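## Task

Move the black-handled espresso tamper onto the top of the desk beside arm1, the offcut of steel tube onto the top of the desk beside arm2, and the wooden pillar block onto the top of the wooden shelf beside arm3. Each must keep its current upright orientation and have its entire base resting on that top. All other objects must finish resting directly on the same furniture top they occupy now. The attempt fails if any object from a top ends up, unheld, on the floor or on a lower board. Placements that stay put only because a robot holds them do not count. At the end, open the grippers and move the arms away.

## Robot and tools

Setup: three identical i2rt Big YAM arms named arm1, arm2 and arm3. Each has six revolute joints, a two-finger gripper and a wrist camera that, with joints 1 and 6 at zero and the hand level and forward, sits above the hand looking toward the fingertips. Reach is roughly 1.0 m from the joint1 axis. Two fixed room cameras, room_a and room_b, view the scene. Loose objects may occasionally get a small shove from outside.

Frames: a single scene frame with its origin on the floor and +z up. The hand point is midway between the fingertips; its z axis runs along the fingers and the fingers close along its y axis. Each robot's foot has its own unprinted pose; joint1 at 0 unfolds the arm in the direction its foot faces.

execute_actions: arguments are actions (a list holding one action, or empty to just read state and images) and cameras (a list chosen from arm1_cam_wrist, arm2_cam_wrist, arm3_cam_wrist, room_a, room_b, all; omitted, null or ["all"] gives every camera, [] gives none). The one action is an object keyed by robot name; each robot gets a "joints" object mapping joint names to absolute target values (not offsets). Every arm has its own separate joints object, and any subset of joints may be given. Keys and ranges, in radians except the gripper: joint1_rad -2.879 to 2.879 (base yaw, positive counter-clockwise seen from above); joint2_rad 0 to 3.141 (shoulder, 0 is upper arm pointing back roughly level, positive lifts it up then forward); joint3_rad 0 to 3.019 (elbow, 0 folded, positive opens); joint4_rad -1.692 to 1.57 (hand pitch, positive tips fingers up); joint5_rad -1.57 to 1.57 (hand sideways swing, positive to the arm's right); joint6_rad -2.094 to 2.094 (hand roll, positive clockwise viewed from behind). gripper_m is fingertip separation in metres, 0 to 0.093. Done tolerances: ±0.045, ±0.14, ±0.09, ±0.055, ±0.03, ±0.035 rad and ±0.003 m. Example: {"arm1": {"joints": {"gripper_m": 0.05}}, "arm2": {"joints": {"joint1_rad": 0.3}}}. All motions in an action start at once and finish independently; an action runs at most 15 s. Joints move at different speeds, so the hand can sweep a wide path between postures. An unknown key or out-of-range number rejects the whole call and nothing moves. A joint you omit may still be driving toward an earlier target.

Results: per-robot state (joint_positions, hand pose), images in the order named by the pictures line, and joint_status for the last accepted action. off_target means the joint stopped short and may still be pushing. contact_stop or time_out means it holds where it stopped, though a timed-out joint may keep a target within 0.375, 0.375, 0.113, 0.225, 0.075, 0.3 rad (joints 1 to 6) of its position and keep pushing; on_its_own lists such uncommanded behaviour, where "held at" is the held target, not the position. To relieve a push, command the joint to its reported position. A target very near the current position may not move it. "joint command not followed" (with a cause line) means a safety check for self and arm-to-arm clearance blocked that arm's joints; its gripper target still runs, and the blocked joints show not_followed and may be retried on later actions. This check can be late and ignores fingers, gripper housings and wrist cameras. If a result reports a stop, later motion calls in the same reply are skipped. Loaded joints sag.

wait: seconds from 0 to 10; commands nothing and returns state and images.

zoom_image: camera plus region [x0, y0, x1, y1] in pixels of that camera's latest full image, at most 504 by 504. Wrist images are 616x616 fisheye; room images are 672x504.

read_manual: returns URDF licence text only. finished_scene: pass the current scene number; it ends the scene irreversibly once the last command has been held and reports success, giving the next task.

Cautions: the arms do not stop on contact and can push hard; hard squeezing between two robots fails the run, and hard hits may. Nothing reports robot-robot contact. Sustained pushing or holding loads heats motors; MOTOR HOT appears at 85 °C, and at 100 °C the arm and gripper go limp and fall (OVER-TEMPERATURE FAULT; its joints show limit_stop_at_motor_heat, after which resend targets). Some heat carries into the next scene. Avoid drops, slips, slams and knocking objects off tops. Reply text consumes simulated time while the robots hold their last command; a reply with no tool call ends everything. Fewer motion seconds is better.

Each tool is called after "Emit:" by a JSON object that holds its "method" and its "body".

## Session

Emit:
{"method": "execute_actions", "body": {"actions": []}}

Scene clock: 0.00 s.
Motor temperatures (°C, as the motors report them): arm1=[32 35 32 34 33 31] | arm2=[33 35 33 31 34 32] | arm3=[34 35 37 32 35 33]
arm1.joint_positions: joint1_rad=+0.370 joint2_rad=+0.311 joint3_rad=+1.407 joint4_rad=-1.457 joint5_rad=+0.168 joint6_rad=-0.676 gripper_m=+0.094
arm1.joint_status: not commanded
arm1.hand: x=-0.4148 y=-1.3622 z=+1.5310 quat_wxyz=(-0.552, +0.402, -0.718, +0.136) (m; scene frame)
arm2.joint_positions: joint1_rad=-0.723 joint2_rad=+0.567 joint3_rad=+1.415 joint4_rad=-1.453 joint5_rad=-0.245 joint6_rad=+0.756 gripper_m=+0.095
arm2.joint_status: not commanded
arm2.hand: x=+0.3438 y=+1.2493 z=+1.3650 quat_wxyz=(-0.466, -0.761, -0.446, +0.060) (m; scene frame)
arm3.joint_positions: joint1_rad=-0.601 joint2_rad=+0.454 joint3_rad=+1.659 joint4_rad=-1.460 joint5_rad=+0.147 joint6_rad=+0.230 gripper_m=+0.094
arm3.joint_status: not commanded
arm3.hand: x=+0.2759 y=+0.0184 z=+1.5369 quat_wxyz=(-0.479, +0.365, -0.701, -0.381) (m; scene frame)
pictures: arm1_cam_wrist, arm2_cam_wrist, arm3_cam_wrist, room_a, room_b
Images, in order (width x height): arm1_cam_wrist 616x616, arm2_cam_wrist 616x616, arm3_cam_wrist 616x616, room_a 672x504, room_b 672x504.

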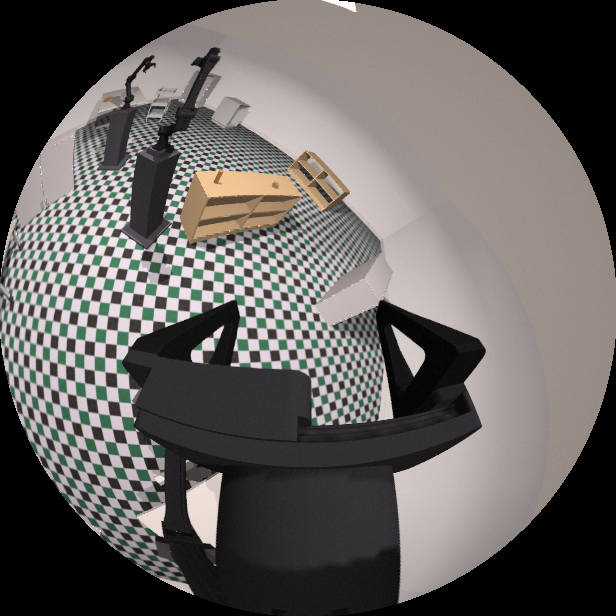

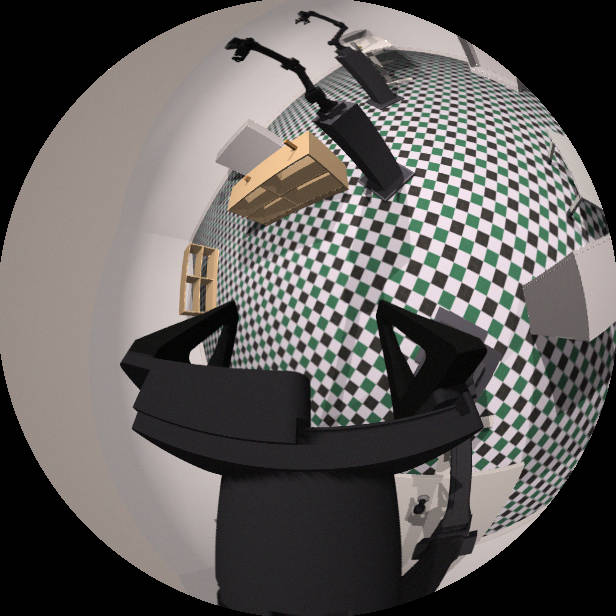

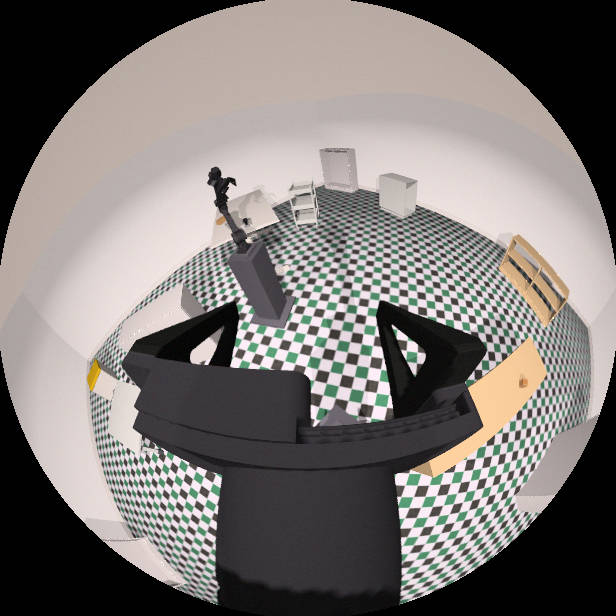

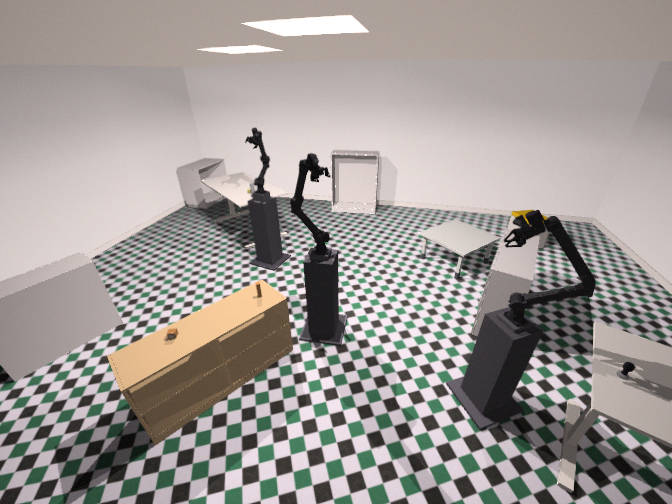

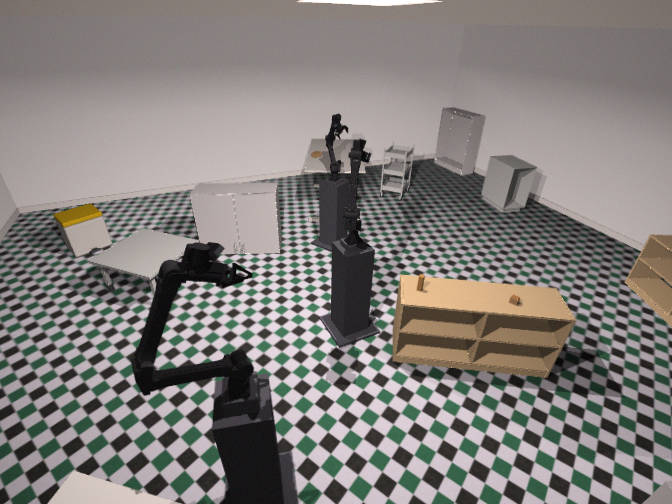

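Emit:
{"method": "execute_actions", "body": {"actions": [{"arm1":{"joints":{"joint1_rad":-2.0,"joint2_rad":1.5,"joint3_rad":1.4,"joint4_rad":-1.47,"joint5_rad":0,"joint6_rad":0}},"arm2":{"joints":{"joint1_rad":2.0,"joint2_rad":1.7,"joint3_rad":1.6,"joint4_rad":-1.47,"joint5_rad":0,"joint6_rad":0}},"arm3":{"joints":{"joint1_rad":-0.369,"joint2_rad":2.27,"joint3_rad":1.3,"joint4_rad":0.99,"joint5_rad":0,"joint6_rad":0}}}], "cameras": ["arm1_cam_wrist","arm2_cam_wrist","room_a"]}}

Scene clock: 2.63 s.
Motor temperatures (°C, as the motors report them): arm1=[32 35 33 34 33 31] | arm2=[33 36 33 31 34 32] | arm3=[34 36 37 33 35 33]
arm1.joint_positions: joint1_rad=-2.002 joint2_rad=+1.515 joint3_rad=+1.399 joint4_rad=-1.461 joint5_rad=-0.001 joint6_rad=-0.007 gripper_m=+0.094
arm1.joint_status: all done
arm1.hand: x=-0.6566 y=-1.7967 z=+1.1948 quat_wxyz=(-0.003, -0.817, -0.577, +0.002) (m; scene frame)
arm2.joint_positions: joint1_rad=+2.009 joint2_rad=+1.704 joint3_rad=+1.594 joint4_rad=-1.463 joint5_rad=+0.000 joint6_rad=+0.012 gripper_m=+0.095
arm2.joint_status: all done
arm2.hand: x=+0.4304 y=+1.9299 z=+1.0344 quat_wxyz=(+0.004, +0.590, -0.808, -0.004) (m; scene frame)
arm3.joint_positions: joint1_rad=-0.378 joint2_rad=+2.261 joint3_rad=+1.302 joint4_rad=+0.974 joint5_rad=+0.004 joint6_rad=+0.010 gripper_m=+0.094
arm3.joint_status: all done
arm3.hand: x=+0.2647 y=+0.7238 z=+0.9544 quat_wxyz=(-0.513, +0.482, -0.510, -0.494) (m; scene frame)
pictures: arm1_cam_wrist, arm2_cam_wrist, room_a
Images, in order (width x height): arm1_cam_wrist 616x616, arm2_cam_wrist 616x616, room_a 672x504.

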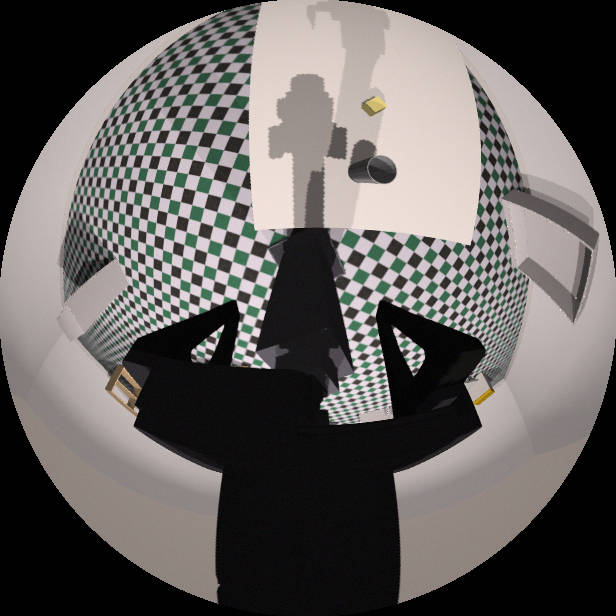

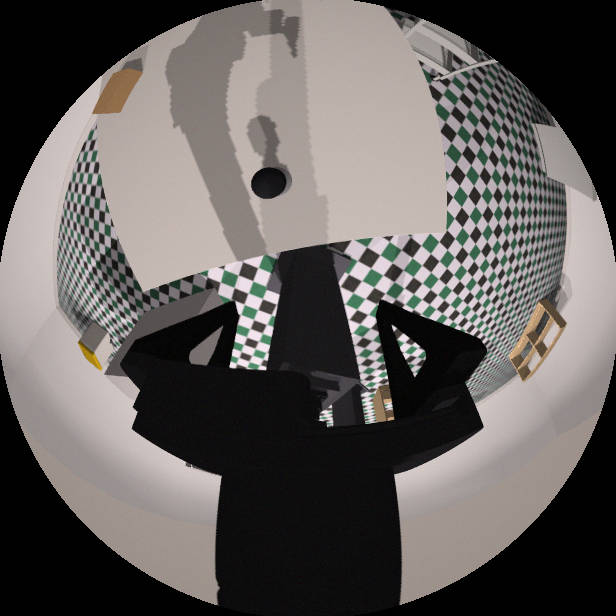

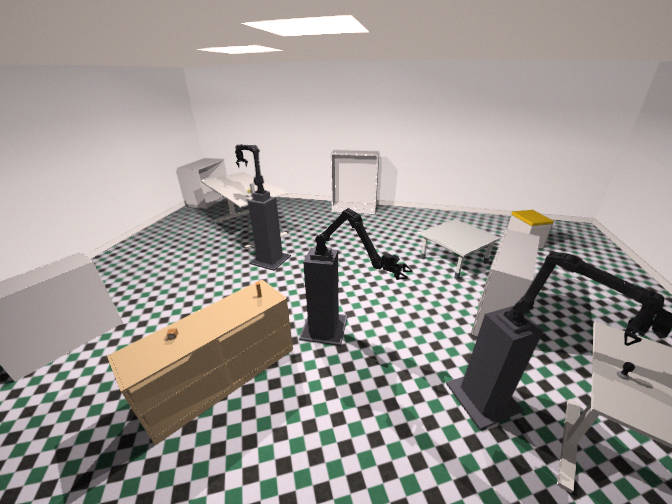

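Emit:
{"method": "execute_actions", "body": {"actions": [{"arm2":{"joints":{"joint1_rad":2.1,"joint2_rad":1.935,"joint3_rad":1.69,"joint4_rad":-1.275}}}], "cameras": ["arm2_cam_wrist"]}}

Scene clock: 4.07 s.
Motor temperatures (°C, as the motors report them): arm1=[32 35 33 34 33 31] | arm2=[33 36 34 31 34 32] | arm3=[34 36 38 33 35 33]
arm1.joint_positions: joint1_rad=-2.002 joint2_rad=+1.515 joint3_rad=+1.399 joint4_rad=-1.461 joint5_rad=-0.001 joint6_rad=-0.007 gripper_m=+0.094
arm1.joint_status: not commanded
arm1.hand: x=-0.6566 y=-1.7967 z=+1.1948 quat_wxyz=(-0.003, -0.817, -0.577, +0.002) (m; scene frame)
arm2.joint_positions: joint1_rad=+2.109 joint2_rad=+1.934 joint3_rad=+1.662 joint4_rad=-1.284 joint5_rad=+0.000 joint6_rad=+0.012 gripper_m=+0.095
arm2.joint_status: all done
arm2.hand: x=+0.3934 y=+2.0143 z=+0.9385 quat_wxyz=(-0.003, +0.629, -0.777, -0.009) (m; scene frame)
arm3.joint_positions: joint1_rad=-0.378 joint2_rad=+2.261 joint3_rad=+1.302 joint4_rad=+0.974 joint5_rad=+0.004 joint6_rad=+0.010 gripper_m=+0.094
arm3.joint_status: not commanded
arm3.hand: x=+0.2647 y=+0.7238 z=+0.9544 quat_wxyz=(-0.513, +0.482, -0.510, -0.494) (m; scene frame)
pictures: arm2_cam_wrist
Images, in order (width x height): arm2_cam_wrist 616x616.

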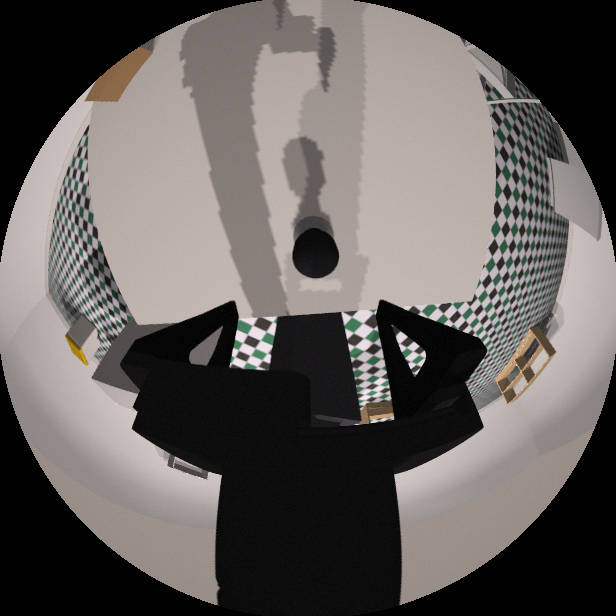

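Emit:
{"method": "execute_actions", "body": {"actions": [{"arm2":{"joints":{"joint1_rad":2.088,"joint2_rad":2.055,"joint3_rad":1.555,"joint4_rad":-1.075}}}], "cameras": ["arm2_cam_wrist"]}}

Scene clock: 5.37 s.
Motor temperatures (°C, as the motors report them): arm1=[32 35 33 34 33 31] | arm2=[33 36 34 31 34 32] | arm3=[34 37 38 33 35 33]
arm1.joint_positions: joint1_rad=-2.002 joint2_rad=+1.515 joint3_rad=+1.399 joint4_rad=-1.461 joint5_rad=-0.001 joint6_rad=-0.007 gripper_m=+0.094
arm1.joint_status: not commanded
arm1.hand: x=-0.6566 y=-1.7967 z=+1.1948 quat_wxyz=(-0.003, -0.817, -0.577, +0.002) (m; scene frame)
arm2.joint_positions: joint1_rad=+2.095 joint2_rad=+2.055 joint3_rad=+1.552 joint4_rad=-1.085 joint5_rad=+0.000 joint6_rad=+0.012 gripper_m=+0.095
arm2.joint_status: all done
arm2.hand: x=+0.3997 y=+2.0105 z=+0.8304 quat_wxyz=(+0.010, +0.624, -0.781, +0.001) (m; scene frame)
arm3.joint_positions: joint1_rad=-0.378 joint2_rad=+2.261 joint3_rad=+1.302 joint4_rad=+0.974 joint5_rad=+0.004 joint6_rad=+0.010 gripper_m=+0.094
arm3.joint_status: not commanded
arm3.hand: x=+0.2647 y=+0.7238 z=+0.9544 quat_wxyz=(-0.513, +0.482, -0.510, -0.494) (m; scene frame)
pictures: arm2_cam_wrist
Images, in order (width x height): arm2_cam_wrist 616x616.

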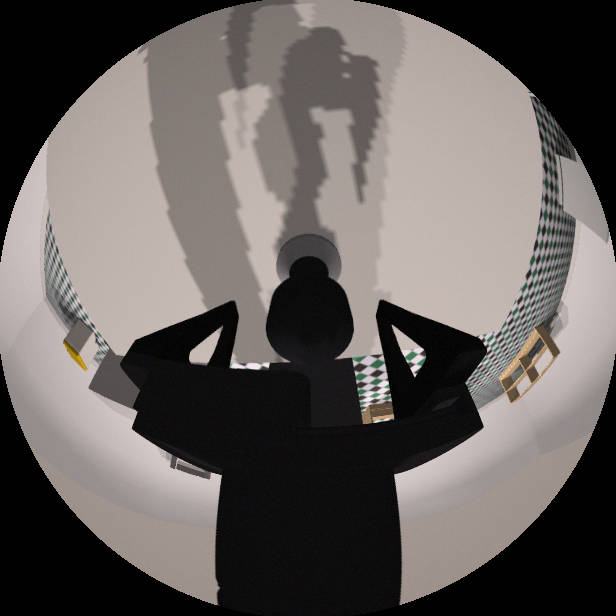

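Emit:
{"method": "execute_actions", "body": {"actions": [{"arm2":{"joints":{"joint2_rad":2.095,"joint4_rad":-1.04}}}], "cameras": []}}

Emit:
{"method": "execute_actions", "body": {"actions": [{"arm2":{"joints":{"gripper_m":0.03}}}], "cameras": ["arm2_cam_wrist"]}}

Emit:
{"method": "execute_actions", "body": {"actions": [{"arm2":{"joints":{"joint2_rad":1.992,"joint3_rad":1.96,"joint4_rad":-1.498}}}], "cameras": []}}

Emit:
{"method": "execute_actions", "body": {"actions": [{"arm2":{"joints":{"joint1_rad":-0.82,"joint6_rad":1.57}},"arm1":{"joints":{"joint1_rad":1.0,"joint2_rad":2.05,"joint3_rad":2.18,"joint4_rad":-1.669,"joint6_rad":1.57,"gripper_m":0.075}}}], "cameras": ["arm3_cam_wrist"]}}

Scene clock: 6.30 s.
Motor temperatures (°C, as the motors report them): arm1=[32 35 34 34 33 31] | arm2=[33 36 34 31 34 32] | arm3=[34 37 38 33 35 33]
arm1.joint_positions: joint1_rad=-2.002 joint2_rad=+1.515 joint3_rad=+1.399 joint4_rad=-1.461 joint5_rad=-0.001 joint6_rad=-0.007 gripper_m=+0.094
arm1.joint_status: not commanded
arm1.hand: x=-0.6566 y=-1.7967 z=+1.1948 quat_wxyz=(-0.003, -0.817, -0.577, +0.002) (m; scene frame)
arm2.joint_positions: joint1_rad=+2.095 joint2_rad=+2.079 joint3_rad=+1.552 joint4_rad=-1.050 joint5_rad=+0.000 joint6_rad=+0.012 gripper_m=+0.095
arm2.joint_status: all done
arm2.hand: x=+0.4006 y=+2.0156 z=+0.8164 quat_wxyz=(+0.006, +0.624, -0.781, -0.002) (m; scene frame)
arm3.joint_positions: joint1_rad=-0.378 joint2_rad=+2.261 joint3_rad=+1.302 joint4_rad=+0.974 joint5_rad=+0.004 joint6_rad=+0.010 gripper_m=+0.094
arm3.joint_status: not commanded
arm3.hand: x=+0.2647 y=+0.7238 z=+0.9544 quat_wxyz=(-0.513, +0.482, -0.510, -0.494) (m; scene frame)
pictures: none
No camera images: the call's "cameras" was empty. Leave "cameras" out to get every camera's image.

Scene clock: 6.93 s.
Motor temperatures (°C, as the motors report them): arm1=[32 35 34 34 33 31] | arm2=[33 36 34 31 34 32] | arm3=[34 37 38 33 35 33]
arm1.joint_positions: joint1_rad=-2.002 joint2_rad=+1.515 joint3_rad=+1.399 joint4_rad=-1.461 joint5_rad=-0.001 joint6_rad=-0.007 gripper_m=+0.094
arm1.joint_status: not commanded
arm1.hand: x=-0.6566 y=-1.7967 z=+1.1948 quat_wxyz=(-0.003, -0.817, -0.577, +0.002) (m; scene frame)
arm2.joint_positions: joint1_rad=+2.095 joint2_rad=+2.079 joint3_rad=+1.552 joint4_rad=-1.049 joint5_rad=+0.000 joint6_rad=+0.012 gripper_m=+0.042
arm2.joint_status: gripper_m off_target (ended at +0.042, target +0.030)
arm2.hand: x=+0.4009 y=+2.0159 z=+0.8164 quat_wxyz=(+0.005, +0.624, -0.781, -0.003) (m; scene frame)
arm3.joint_positions: joint1_rad=-0.378 joint2_rad=+2.261 joint3_rad=+1.302 joint4_rad=+0.974 joint5_rad=+0.004 joint6_rad=+0.010 gripper_m=+0.094
arm3.joint_status: not commanded
arm3.hand: x=+0.2647 y=+0.7238 z=+0.9544 quat_wxyz=(-0.513, +0.482, -0.510, -0.494) (m; scene frame)
pictures: arm2_cam_wrist
Images, in order (width x height): arm2_cam_wrist 616x616.

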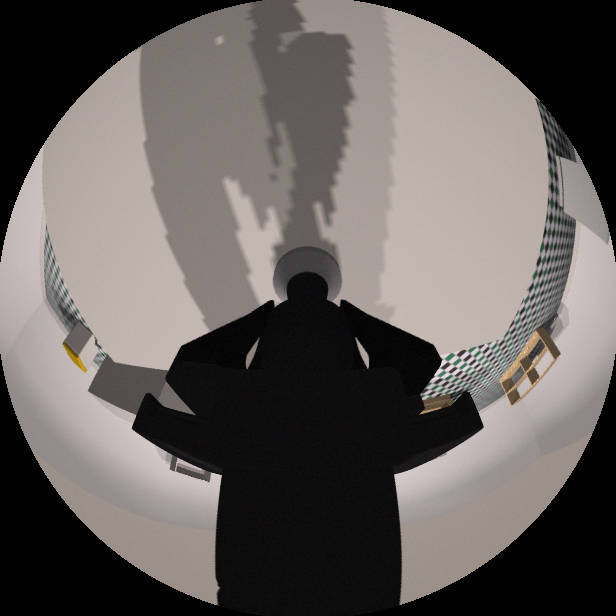

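Scene clock: 8.40 s.
Motor temperatures (°C, as the motors report them): arm1=[32 35 34 34 33 31] | arm2=[33 37 34 31 34 32] | arm3=[34 37 38 33 35 33]
arm1.joint_positions: joint1_rad=-2.002 joint2_rad=+1.515 joint3_rad=+1.399 joint4_rad=-1.461 joint5_rad=-0.001 joint6_rad=-0.007 gripper_m=+0.094
arm1.joint_status: not commanded
arm1.hand: x=-0.6566 y=-1.7967 z=+1.1948 quat_wxyz=(-0.003, -0.817, -0.577, +0.002) (m; scene frame)
arm2.joint_positions: joint1_rad=+2.095 joint2_rad=+1.999 joint3_rad=+1.918 joint4_rad=-1.489 joint5_rad=+0.000 joint6_rad=+0.012 gripper_m=+0.042
arm2.joint_status: all done
arm2.hand: x=+0.4086 y=+2.0423 z=+0.9963 quat_wxyz=(+0.003, +0.624, -0.781, -0.005) (m; scene frame)
arm3.joint_positions: joint1_rad=-0.378 joint2_rad=+2.261 joint3_rad=+1.302 joint4_rad=+0.974 joint5_rad=+0.004 joint6_rad=+0.010 gripper_m=+0.094
arm3.joint_status: not commanded
arm3.hand: x=+0.2647 y=+0.7238 z=+0.9544 quat_wxyz=(-0.513, +0.482, -0.510, -0.494) (m; scene frame)
pictures: none
No camera images: the call's "cameras" was empty. Leave "cameras" out to get every camera's image.

Scene clock: 11.17 s.
Motor temperatures (°C, as the motors report them): arm1=[32 36 35 34 33 31] | arm2=[34 37 35 31 34 32] | arm3=[34 38 38 33 35 33]
arm1.joint_positions: joint1_rad=+1.009 joint2_rad=+2.070 joint3_rad=+2.134 joint4_rad=-1.658 joint5_rad=+0.000 joint6_rad=+1.562 gripper_m=+0.075
arm1.joint_status: all done
arm1.hand: x=-0.2106 y=-0.8109 z=+1.1678 quat_wxyz=(+0.003, -0.232, -0.972, +0.018) (m; scene frame)
arm2.joint_positions: joint1_rad=-0.820 joint2_rad=+2.015 joint3_rad=+1.918 joint4_rad=-1.488 joint5_rad=+0.001 joint6_rad=+1.557 gripper_m=+0.042
arm2.joint_status: all done
arm2.hand: x=+0.2867 y=+0.8119 z=+0.9835 quat_wxyz=(+0.009, -1.000, -0.015, +0.006) (m; scene frame)
arm3.joint_positions: joint1_rad=-0.378 joint2_rad=+2.261 joint3_rad=+1.302 joint4_rad=+0.974 joint5_rad=+0.004 joint6_rad=+0.010 gripper_m=+0.094
arm3.joint_status: not commanded
arm3.hand: x=+0.2647 y=+0.7238 z=+0.9544 quat_wxyz=(-0.513, +0.482, -0.510, -0.494) (m; scene frame)
pictures: arm3_cam_wrist
Images, in order (width x height): arm3_cam_wrist 616x616.

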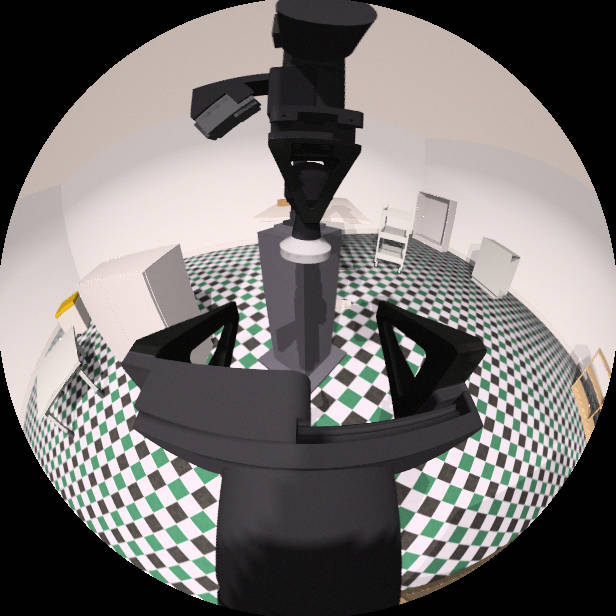

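Emit:
{"method": "execute_actions", "body": {"actions": [{"arm3":{"joints":{"joint2_rad":2.45,"joint3_rad":1.745,"joint4_rad":0.755}}}], "cameras": ["arm3_cam_wrist","arm2_cam_wrist"]}}

Scene clock: 12.73 s.
Motor temperatures (°C, as the motors report them): arm1=[32 36 36 34 33 31] | arm2=[34 37 36 31 34 32] | arm3=[34 38 39 33 35 33]
arm1.joint_positions: joint1_rad=+1.009 joint2_rad=+2.070 joint3_rad=+2.134 joint4_rad=-1.658 joint5_rad=+0.000 joint6_rad=+1.562 gripper_m=+0.075
arm1.joint_status: not commanded
arm1.hand: x=-0.2106 y=-0.8109 z=+1.1678 quat_wxyz=(+0.003, -0.232, -0.972, +0.018) (m; scene frame)
arm2.joint_positions: joint1_rad=-0.820 joint2_rad=+2.015 joint3_rad=+1.918 joint4_rad=-1.488 joint5_rad=+0.001 joint6_rad=+1.557 gripper_m=+0.042
arm2.joint_status: not commanded
arm2.hand: x=+0.2867 y=+0.8119 z=+0.9835 quat_wxyz=(+0.009, -1.000, -0.015, +0.006) (m; scene frame)
arm3.joint_positions: joint1_rad=-0.378 joint2_rad=+2.443 joint3_rad=+1.712 joint4_rad=+0.760 joint5_rad=+0.004 joint6_rad=+0.010 gripper_m=+0.094
arm3.joint_status: all done
arm3.hand: x=+0.2694 y=+0.8289 z=+0.9586 quat_wxyz=(-0.517, +0.478, -0.507, -0.497) (m; scene frame)
pictures: arm2_cam_wrist, arm3_cam_wrist
Images, in order (width x height): arm2_cam_wrist 616x616, arm3_cam_wrist 616x616.

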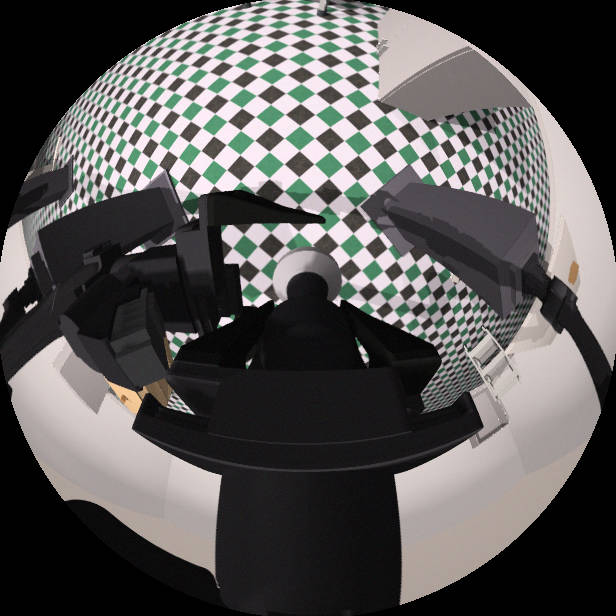

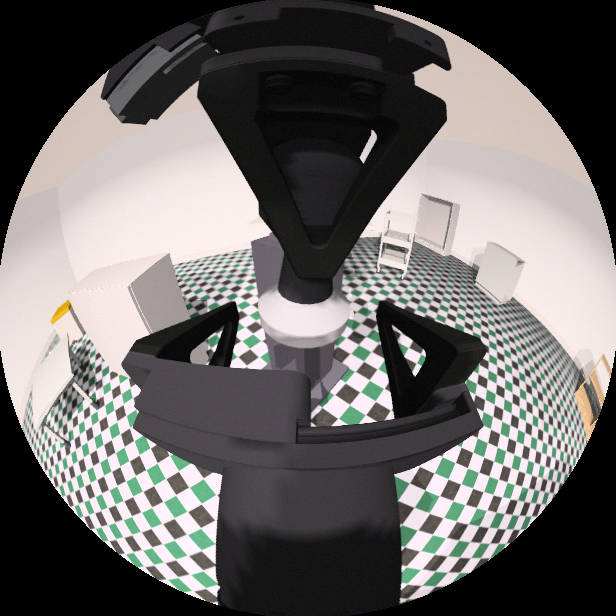

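Emit:
{"method": "execute_actions", "body": {"actions": [{"arm3":{"joints":{"gripper_m":0.035}}}], "cameras": ["arm3_cam_wrist"]}}

Scene clock: 13.43 s.
Motor temperatures (°C, as the motors report them): arm1=[32 37 36 34 33 31] | arm2=[34 38 36 31 34 32] | arm3=[34 38 39 33 35 33]
arm1.joint_positions: joint1_rad=+1.009 joint2_rad=+2.070 joint3_rad=+2.134 joint4_rad=-1.658 joint5_rad=+0.000 joint6_rad=+1.562 gripper_m=+0.075
arm1.joint_status: not commanded
arm1.hand: x=-0.2106 y=-0.8109 z=+1.1678 quat_wxyz=(+0.003, -0.232, -0.972, +0.018) (m; scene frame)
arm2.joint_positions: joint1_rad=-0.820 joint2_rad=+2.015 joint3_rad=+1.918 joint4_rad=-1.488 joint5_rad=-0.001 joint6_rad=+1.557 gripper_m=+0.042
arm2.joint_status: not commanded
arm2.hand: x=+0.2871 y=+0.8119 z=+0.9835 quat_wxyz=(+0.009, -1.000, -0.015, +0.004) (m; scene frame)
arm3.joint_positions: joint1_rad=-0.378 joint2_rad=+2.443 joint3_rad=+1.712 joint4_rad=+0.760 joint5_rad=+0.002 joint6_rad=+0.009 gripper_m=+0.051
arm3.joint_status: gripper_m off_target (ended at +0.051, target +0.035)
arm3.hand: x=+0.2686 y=+0.8289 z=+0.9586 quat_wxyz=(-0.517, +0.479, -0.506, -0.498) (m; scene frame)
pictures: arm3_cam_wrist
Images, in order (width x height): arm3_cam_wrist 616x616.

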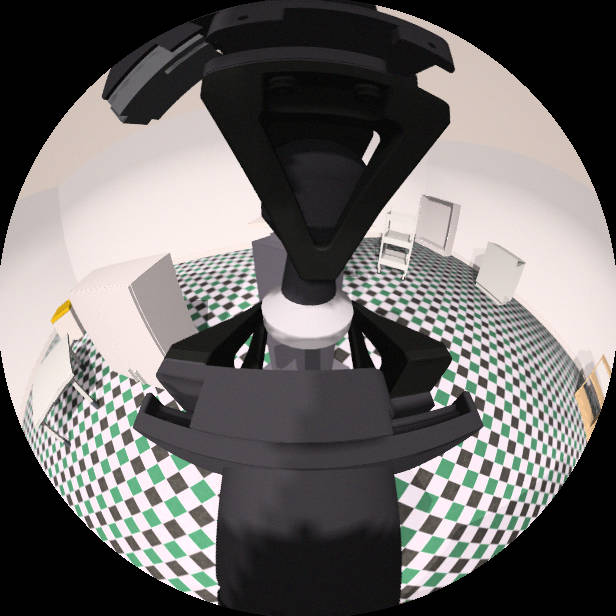

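Emit:
{"method": "execute_actions", "body": {"actions": [{"arm2":{"joints":{"gripper_m":0.062}}}], "cameras": []}}

Emit:
{"method": "execute_actions", "body": {"actions": [{"arm2":{"joints":{"joint2_rad":1.8,"joint4_rad":-1.68}}}], "cameras": []}}

Emit:
{"method": "execute_actions", "body": {"actions": [{"arm3":{"joints":{"joint1_rad":2.3,"joint2_rad":2.26,"joint4_rad":0.585}},"arm1":{"joints":{"joint1_rad":1.03}}}], "cameras": ["arm3_cam_wrist","arm1_cam_wrist"]}}

Scene clock: 14.37 s.
Motor temperatures (°C, as the motors report them): arm1=[32 37 36 34 33 31] | arm2=[34 38 36 31 34 32] | arm3=[34 39 39 33 35 33]
arm1.joint_positions: joint1_rad=+1.009 joint2_rad=+2.070 joint3_rad=+2.134 joint4_rad=-1.658 joint5_rad=+0.000 joint6_rad=+1.562 gripper_m=+0.075
arm1.joint_status: not commanded
arm1.hand: x=-0.2106 y=-0.8109 z=+1.1678 quat_wxyz=(+0.003, -0.232, -0.972, +0.018) (m; scene frame)
arm2.joint_positions: joint1_rad=-0.820 joint2_rad=+1.992 joint3_rad=+1.918 joint4_rad=-1.489 joint5_rad=-0.001 joint6_rad=+1.557 gripper_m=+0.062
arm2.joint_status: all done
arm2.hand: x=+0.2873 y=+0.8129 z=+0.9974 quat_wxyz=(-0.002, -1.000, -0.015, +0.004) (m; scene frame)
arm3.joint_positions: joint1_rad=-0.378 joint2_rad=+2.445 joint3_rad=+1.712 joint4_rad=+0.748 joint5_rad=+0.002 joint6_rad=+0.009 gripper_m=+0.051
arm3.joint_status: not commanded
arm3.hand: x=+0.2686 y=+0.8289 z=+0.9544 quat_wxyz=(-0.513, +0.482, -0.509, -0.495) (m; scene frame)
pictures: none
No camera images: the call's "cameras" was empty. Leave "cameras" out to get every camera's image.

Scene clock: 15.70 s.
Motor temperatures (°C, as the motors report them): arm1=[32 37 37 34 33 31] | arm2=[34 38 36 31 34 32] | arm3=[34 39 40 33 35 33]
arm1.joint_positions: joint1_rad=+1.009 joint2_rad=+2.070 joint3_rad=+2.134 joint4_rad=-1.658 joint5_rad=+0.000 joint6_rad=+1.562 gripper_m=+0.075
arm1.joint_status: not commanded
arm1.hand: x=-0.2106 y=-0.8109 z=+1.1678 quat_wxyz=(+0.003, -0.232, -0.972, +0.018) (m; scene frame)
arm2.joint_positions: joint1_rad=-0.820 joint2_rad=+1.795 joint3_rad=+1.935 joint4_rad=-1.673 joint5_rad=-0.001 joint6_rad=+1.557 gripper_m=+0.062
arm2.joint_status: all done
arm2.hand: x=+0.2875 y=+0.8742 z=+1.1161 quat_wxyz=(-0.018, -1.000, -0.015, +0.004) (m; scene frame)
arm3.joint_positions: joint1_rad=-0.378 joint2_rad=+2.445 joint3_rad=+1.712 joint4_rad=+0.747 joint5_rad=+0.002 joint6_rad=+0.009 gripper_m=+0.051
arm3.joint_status: not commanded
arm3.hand: x=+0.2686 y=+0.8288 z=+0.9538 quat_wxyz=(-0.513, +0.483, -0.510, -0.494) (m; scene frame)
pictures: none
No camera images: the call's "cameras" was empty. Leave "cameras" out to get every camera's image.

Scene clock: 18.53 s.
Motor temperatures (°C, as the motors report them): arm1=[32 37 37 34 33 31] | arm2=[34 38 36 31 34 32] | arm3=[34 40 41 33 35 33]
arm1.joint_positions: joint1_rad=+1.017 joint2_rad=+2.070 joint3_rad=+2.134 joint4_rad=-1.658 joint5_rad=+0.000 joint6_rad=+1.562 gripper_m=+0.075
arm1.joint_status: all done
arm1.hand: x=-0.2151 y=-0.8086 z=+1.1678 quat_wxyz=(+0.003, -0.228, -0.973, +0.018) (m; scene frame)
arm2.joint_positions: joint1_rad=-0.820 joint2_rad=+1.795 joint3_rad=+1.935 joint4_rad=-1.673 joint5_rad=-0.001 joint6_rad=+1.557 gripper_m=+0.062
arm2.joint_status: not commanded
arm2.hand: x=+0.2875 y=+0.8742 z=+1.1161 quat_wxyz=(-0.018, -1.000, -0.015, +0.004) (m; scene frame)
arm3.joint_positions: joint1_rad=+2.291 joint2_rad=+2.275 joint3_rad=+1.718 joint4_rad=+0.574 joint5_rad=-0.002 joint6_rad=+0.005 gripper_m=+0.051
arm3.joint_status: all done
arm3.hand: x=-0.2105 y=-0.8287 z=+1.0614 quat_wxyz=(+0.361, +0.607, +0.352, -0.615) (m; scene frame)
pictures: arm1_cam_wrist, arm3_cam_wrist
Images, in order (width x height): arm1_cam_wrist 616x616, arm3_cam_wrist 616x616.

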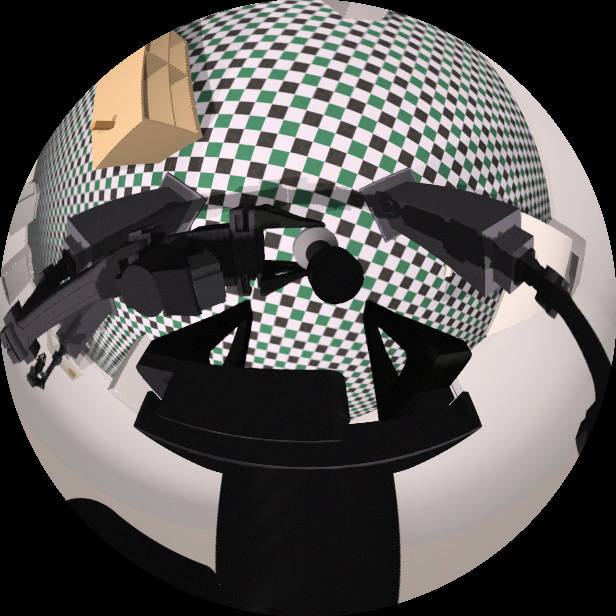

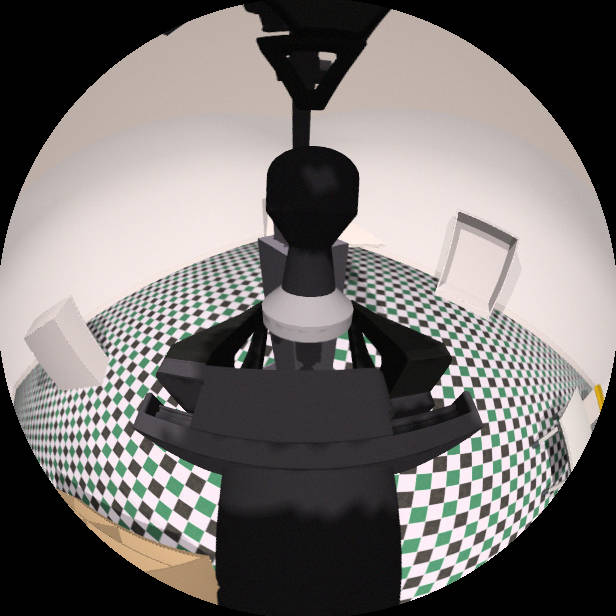

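Emit:
{"method": "execute_actions", "body": {"actions": [{"arm3":{"joints":{"joint2_rad":2.3,"joint4_rad":0.72}}}], "cameras": ["arm3_cam_wrist","arm1_cam_wrist"]}}

Scene clock: 19.47 s.
Motor temperatures (°C, as the motors report them): arm1=[32 38 37 34 33 31] | arm2=[34 38 37 31 34 32] | arm3=[34 40 41 33 35 33]
arm1.joint_positions: joint1_rad=+1.017 joint2_rad=+2.070 joint3_rad=+2.134 joint4_rad=-1.658 joint5_rad=+0.000 joint6_rad=+1.562 gripper_m=+0.075
arm1.joint_status: not commanded
arm1.hand: x=-0.2151 y=-0.8086 z=+1.1678 quat_wxyz=(+0.003, -0.228, -0.973, +0.018) (m; scene frame)
arm2.joint_positions: joint1_rad=-0.820 joint2_rad=+1.795 joint3_rad=+1.935 joint4_rad=-1.673 joint5_rad=-0.001 joint6_rad=+1.557 gripper_m=+0.062
arm2.joint_status: not commanded
arm2.hand: x=+0.2875 y=+0.8742 z=+1.1161 quat_wxyz=(-0.018, -1.000, -0.015, +0.004) (m; scene frame)
arm3.joint_positions: joint1_rad=+2.291 joint2_rad=+2.287 joint3_rad=+1.718 joint4_rad=+0.686 joint5_rad=-0.002 joint6_rad=+0.005 gripper_m=+0.051
arm3.joint_status: all done
arm3.hand: x=-0.2100 y=-0.8277 z=+1.0779 quat_wxyz=(+0.378, +0.575, +0.333, -0.644) (m; scene frame)
pictures: arm1_cam_wrist, arm3_cam_wrist
Images, in order (width x height): arm1_cam_wrist 616x616, arm3_cam_wrist 616x616.

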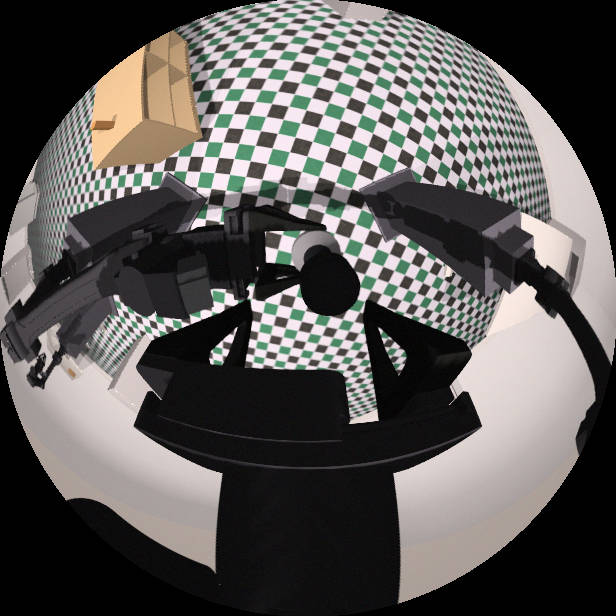

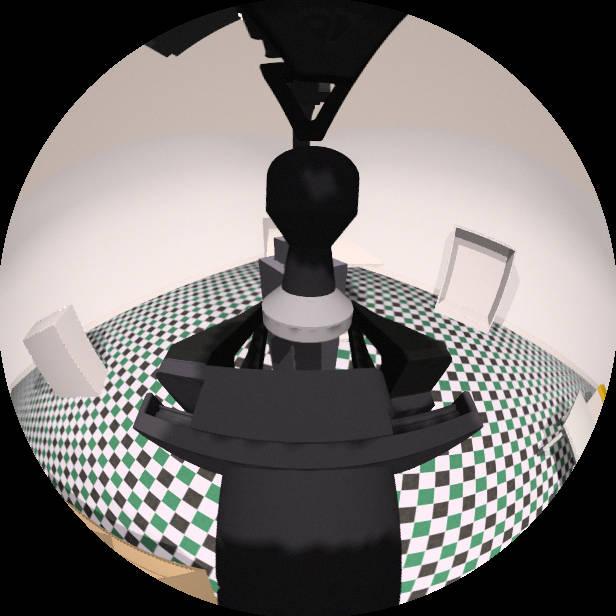

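Emit:
{"method": "execute_actions", "body": {"actions": [{"arm1":{"joints":{"joint2_rad":1.995,"joint3_rad":1.875,"joint4_rad":-1.415}}}], "cameras": ["arm3_cam_wrist","arm1_cam_wrist"]}}

Scene clock: 20.73 s.
Motor temperatures (°C, as the motors report them): arm1=[32 38 37 34 33 31] | arm2=[34 38 37 31 34 32] | arm3=[34 40 41 33 35 33]
arm1.joint_positions: joint1_rad=+1.017 joint2_rad=+2.005 joint3_rad=+1.875 joint4_rad=-1.427 joint5_rad=+0.000 joint6_rad=+1.562 gripper_m=+0.075
arm1.joint_status: all done
arm1.hand: x=-0.2214 y=-0.8213 z=+1.1090 quat_wxyz=(-0.002, -0.228, -0.974, +0.000) (m; scene frame)
arm2.joint_positions: joint1_rad=-0.820 joint2_rad=+1.795 joint3_rad=+1.935 joint4_rad=-1.673 joint5_rad=-0.001 joint6_rad=+1.557 gripper_m=+0.062
arm2.joint_status: not commanded
arm2.hand: x=+0.2875 y=+0.8742 z=+1.1161 quat_wxyz=(-0.018, -1.000, -0.015, +0.004) (m; scene frame)
arm3.joint_positions: joint1_rad=+2.291 joint2_rad=+2.287 joint3_rad=+1.718 joint4_rad=+0.686 joint5_rad=-0.002 joint6_rad=+0.005 gripper_m=+0.051
arm3.joint_status: not commanded
arm3.hand: x=-0.2100 y=-0.8277 z=+1.0779 quat_wxyz=(+0.378, +0.575, +0.333, -0.644) (m; scene frame)
pictures: arm1_cam_wrist, arm3_cam_wrist
Images, in order (width x height): arm1_cam_wrist 616x616, arm3_cam_wrist 616x616.

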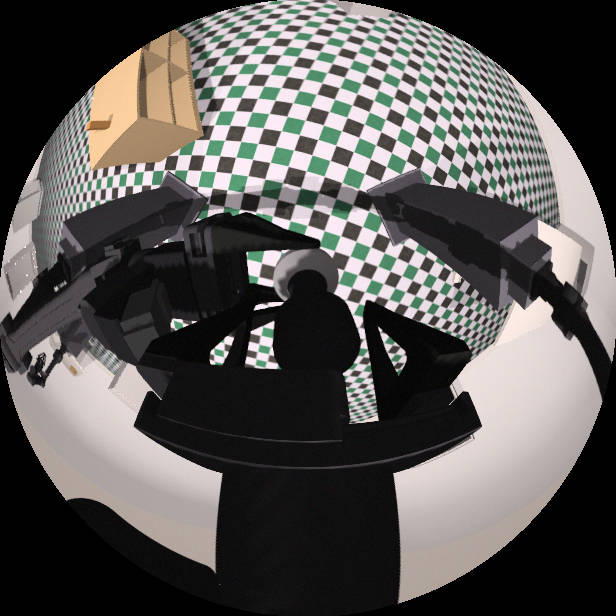

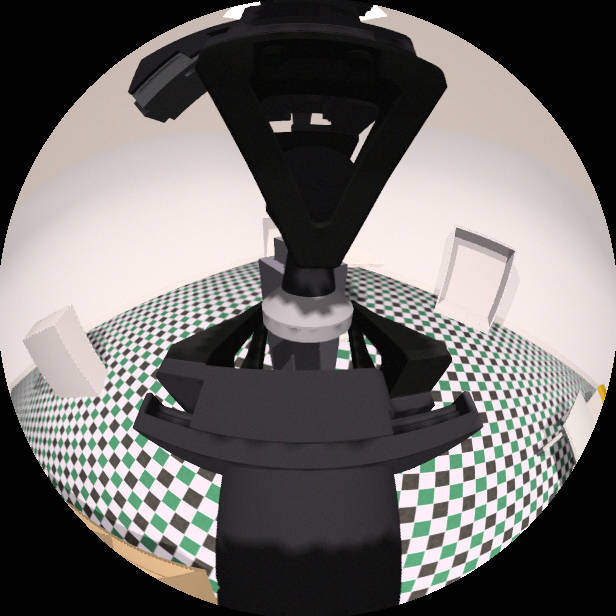

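Emit:
{"method": "execute_actions", "body": {"actions": [{"arm1":{"joints":{"joint3_rad":1.845,"gripper_m":0.064}}}], "cameras": []}}

Emit:
{"method": "execute_actions", "body": {"actions": [{"arm1":{"joints":{"gripper_m":0.03}}}], "cameras": ["arm3_cam_wrist","arm1_cam_wrist"]}}

Scene clock: 21.43 s.
Motor temperatures (°C, as the motors report them): arm1=[32 38 37 34 33 31] | arm2=[34 38 37 31 34 32] | arm3=[34 40 42 33 35 33]
arm1.joint_positions: joint1_rad=+1.017 joint2_rad=+2.004 joint3_rad=+1.850 joint4_rad=-1.426 joint5_rad=+0.000 joint6_rad=+1.562 gripper_m=+0.064
arm1.joint_status: all done
arm1.hand: x=-0.2247 y=-0.8278 z=+1.1001 quat_wxyz=(+0.001, -0.228, -0.973, +0.011) (m; scene frame)
arm2.joint_positions: joint1_rad=-0.820 joint2_rad=+1.795 joint3_rad=+1.935 joint4_rad=-1.673 joint5_rad=-0.001 joint6_rad=+1.557 gripper_m=+0.062
arm2.joint_status: not commanded
arm2.hand: x=+0.2875 y=+0.8742 z=+1.1161 quat_wxyz=(-0.018, -1.000, -0.015, +0.004) (m; scene frame)
arm3.joint_positions: joint1_rad=+2.291 joint2_rad=+2.287 joint3_rad=+1.718 joint4_rad=+0.686 joint5_rad=-0.002 joint6_rad=+0.005 gripper_m=+0.051
arm3.joint_status: not commanded
arm3.hand: x=-0.2100 y=-0.8277 z=+1.0779 quat_wxyz=(+0.378, +0.575, +0.333, -0.644) (m; scene frame)
pictures: none
No camera images: the call's "cameras" was empty. Leave "cameras" out to get every camera's image.

Scene clock: 21.97 s.
Motor temperatures (°C, as the motors report them): arm1=[32 38 37 34 33 31] | arm2=[34 38 37 31 34 32] | arm3=[34 41 42 33 35 33]
arm1.joint_positions: joint1_rad=+1.017 joint2_rad=+2.004 joint3_rad=+1.850 joint4_rad=-1.424 joint5_rad=+0.000 joint6_rad=+1.563 gripper_m=+0.041
arm1.joint_status: gripper_m off_target (ended at +0.041, target +0.030)
arm1.hand: x=-0.2244 y=-0.8273 z=+1.1001 quat_wxyz=(+0.001, -0.229, -0.973, +0.010) (m; scene frame)
arm2.joint_positions: joint1_rad=-0.820 joint2_rad=+1.795 joint3_rad=+1.935 joint4_rad=-1.673 joint5_rad=-0.001 joint6_rad=+1.557 gripper_m=+0.062
arm2.joint_status: not commanded
arm2.hand: x=+0.2875 y=+0.8742 z=+1.1161 quat_wxyz=(-0.018, -1.000, -0.015, +0.004) (m; scene frame)
arm3.joint_positions: joint1_rad=+2.291 joint2_rad=+2.288 joint3_rad=+1.718 joint4_rad=+0.686 joint5_rad=-0.002 joint6_rad=+0.005 gripper_m=+0.051
arm3.joint_status: not commanded
arm3.hand: x=-0.2100 y=-0.8278 z=+1.0776 quat_wxyz=(+0.378, +0.576, +0.334, -0.644) (m; scene frame)
pictures: arm1_cam_wrist, arm3_cam_wrist
Images, in order (width x height): arm1_cam_wrist 616x616, arm3_cam_wrist 616x616.

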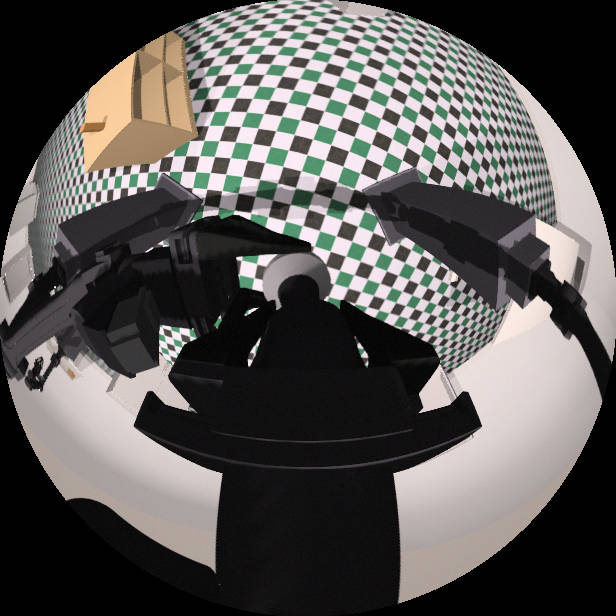

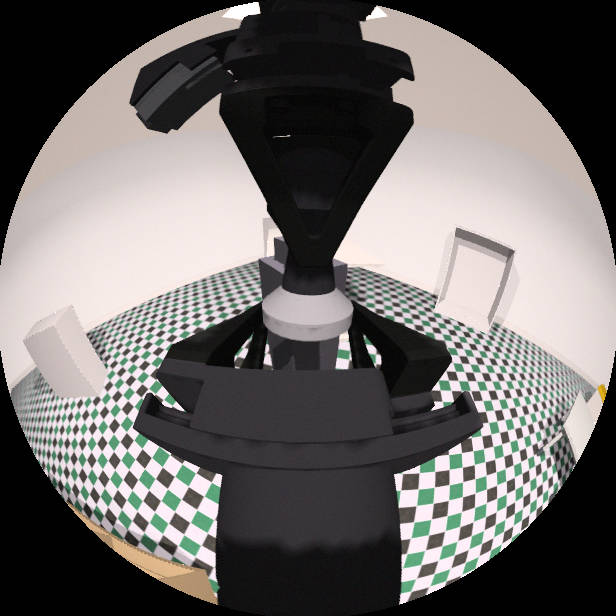

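Emit:
{"method": "execute_actions", "body": {"actions": [{"arm3":{"joints":{"gripper_m":0.093,"joint4_rad":0.68}},"arm1":{"joints":{"joint2_rad":1.98}}}], "cameras": []}}

Emit:
{"method": "execute_actions", "body": {"actions": [{"arm1":{"joints":{"joint2_rad":1.8,"joint4_rad":-1.58}}}], "cameras": []}}

Emit:
{"method": "execute_actions", "body": {"actions": [{"arm1":{"joints":{"joint1_rad":-1.95,"joint6_rad":0,"joint2_rad":2.1,"joint3_rad":1.49,"joint4_rad":-0.9}},"arm3":{"joints":{"joint2_rad":2.03,"joint3_rad":1.27,"joint4_rad":0.792}}}], "cameras": ["arm1_cam_wrist","room_a"]}}

Emit:
{"method": "zoom_image", "body": {"camera": "room_a", "region": [200,140,300,220]}}

Scene clock: 23.27 s.
Motor temperatures (°C, as the motors report them): arm1=[32 38 37 34 33 31] | arm2=[34 38 37 31 34 32] | arm3=[34 41 42 33 35 33]
arm1.joint_positions: joint1_rad=+1.017 joint2_rad=+2.004 joint3_rad=+1.840 joint4_rad=-1.423 joint5_rad=+0.000 joint6_rad=+1.563 gripper_m=+0.041
arm1.joint_status: all done
arm1.hand: x=-0.2257 y=-0.8300 z=+1.0965 quat_wxyz=(+0.002, -0.229, -0.973, +0.015) (m; scene frame)
arm2.joint_positions: joint1_rad=-0.820 joint2_rad=+1.795 joint3_rad=+1.935 joint4_rad=-1.673 joint5_rad=-0.001 joint6_rad=+1.557 gripper_m=+0.062
arm2.joint_status: not commanded
arm2.hand: x=+0.2875 y=+0.8742 z=+1.1161 quat_wxyz=(-0.018, -1.000, -0.015, +0.004) (m; scene frame)
arm3.joint_positions: joint1_rad=+2.291 joint2_rad=+2.288 joint3_rad=+1.718 joint4_rad=+0.686 joint5_rad=-0.002 joint6_rad=+0.005 gripper_m=+0.093
arm3.joint_status: all done
arm3.hand: x=-0.2100 y=-0.8278 z=+1.0776 quat_wxyz=(+0.378, +0.576, +0.334, -0.644) (m; scene frame)
pictures: none
No camera images: the call's "cameras" was empty. Leave "cameras" out to get every camera's image.

Scene clock: 24.60 s.
Motor temperatures (°C, as the motors report them): arm1=[32 38 37 34 33 31] | arm2=[34 38 37 31 34 32] | arm3=[34 41 42 33 35 33]
arm1.joint_positions: joint1_rad=+1.017 joint2_rad=+1.820 joint3_rad=+1.826 joint4_rad=-1.573 joint5_rad=+0.000 joint6_rad=+1.563 gripper_m=+0.041
arm1.joint_status: all done
arm1.hand: x=-0.2487 y=-0.8744 z=+1.1971 quat_wxyz=(-0.001, -0.229, -0.973, +0.004) (m; scene frame)
arm2.joint_positions: joint1_rad=-0.820 joint2_rad=+1.795 joint3_rad=+1.935 joint4_rad=-1.673 joint5_rad=-0.001 joint6_rad=+1.557 gripper_m=+0.062
arm2.joint_status: not commanded
arm2.hand: x=+0.2875 y=+0.8742 z=+1.1161 quat_wxyz=(-0.018, -1.000, -0.015, +0.004) (m; scene frame)
arm3.joint_positions: joint1_rad=+2.291 joint2_rad=+2.288 joint3_rad=+1.718 joint4_rad=+0.686 joint5_rad=-0.002 joint6_rad=+0.005 gripper_m=+0.093
arm3.joint_status: not commanded
arm3.hand: x=-0.2100 y=-0.8278 z=+1.0776 quat_wxyz=(+0.378, +0.576, +0.334, -0.644) (m; scene frame)
pictures: none
No camera images: the call's "cameras" was empty. Leave "cameras" out to get every camera's image.

Scene clock: 27.30 s.
Motor temperatures (°C, as the motors report them): arm1=[32 38 37 34 33 31] | arm2=[33 38 37 31 34 32] | arm3=[34 41 42 33 35 33]
arm1.joint_positions: joint1_rad=-1.962 joint2_rad=+2.114 joint3_rad=+1.478 joint4_rad=-0.894 joint5_rad=+0.004 joint6_rad=+0.008 gripper_m=+0.041
arm1.joint_status: all done
arm1.hand: x=-0.6853 y=-1.9455 z=+0.9214 quat_wxyz=(-0.015, -0.809, -0.587, +0.022) (m; scene frame)
arm2.joint_positions: joint1_rad=-0.820 joint2_rad=+1.795 joint3_rad=+1.935 joint4_rad=-1.673 joint5_rad=-0.001 joint6_rad=+1.557 gripper_m=+0.062
arm2.joint_status: not commanded
arm2.hand: x=+0.2875 y=+0.8742 z=+1.1161 quat_wxyz=(-0.018, -1.000, -0.015, +0.004) (m; scene frame)
arm3.joint_positions: joint1_rad=+2.291 joint2_rad=+2.005 joint3_rad=+1.277 joint4_rad=+0.787 joint5_rad=-0.002 joint6_rad=+0.005 gripper_m=+0.093
arm3.joint_status: all done
arm3.hand: x=-0.1535 y=-0.7284 z=+1.0894 quat_wxyz=(+0.368, +0.594, +0.344, -0.627) (m; scene frame)
pictures: arm1_cam_wrist, room_a
Images, in order (width x height): arm1_cam_wrist 616x616, room_a 672x504.

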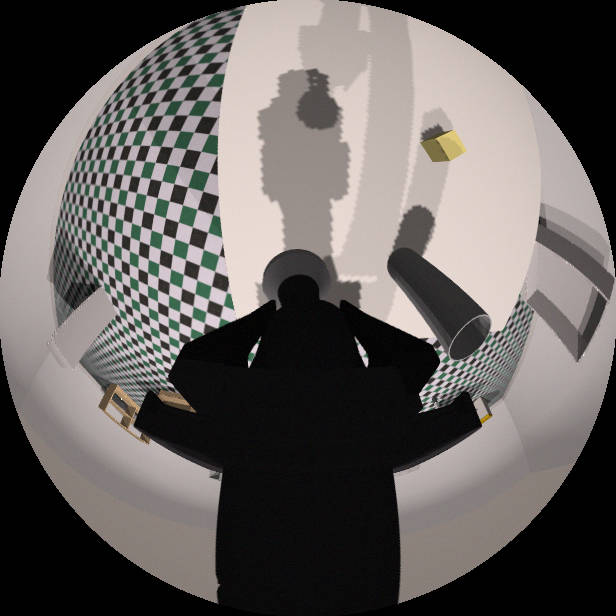

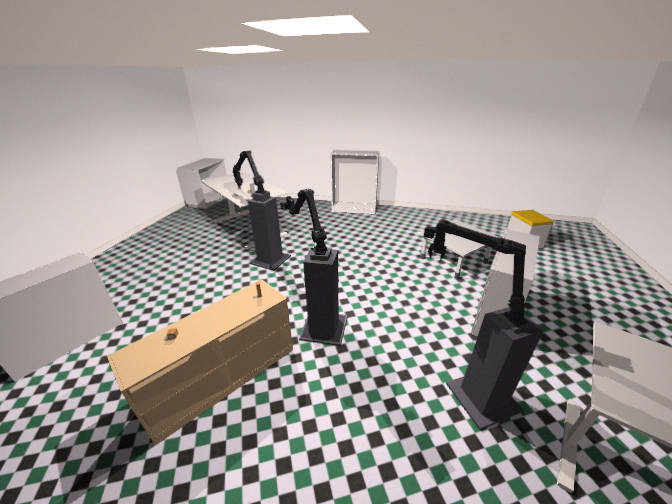

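Region (200, 140, 300, 220) of room_a's 672x504 image, scaled by 5.040, with more detail than that image has; it fills the top 403 rows of this view, and the rest is white.

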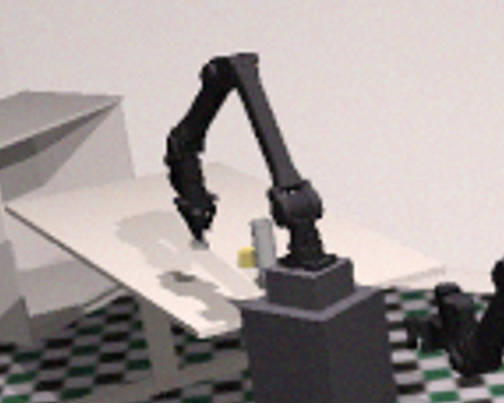

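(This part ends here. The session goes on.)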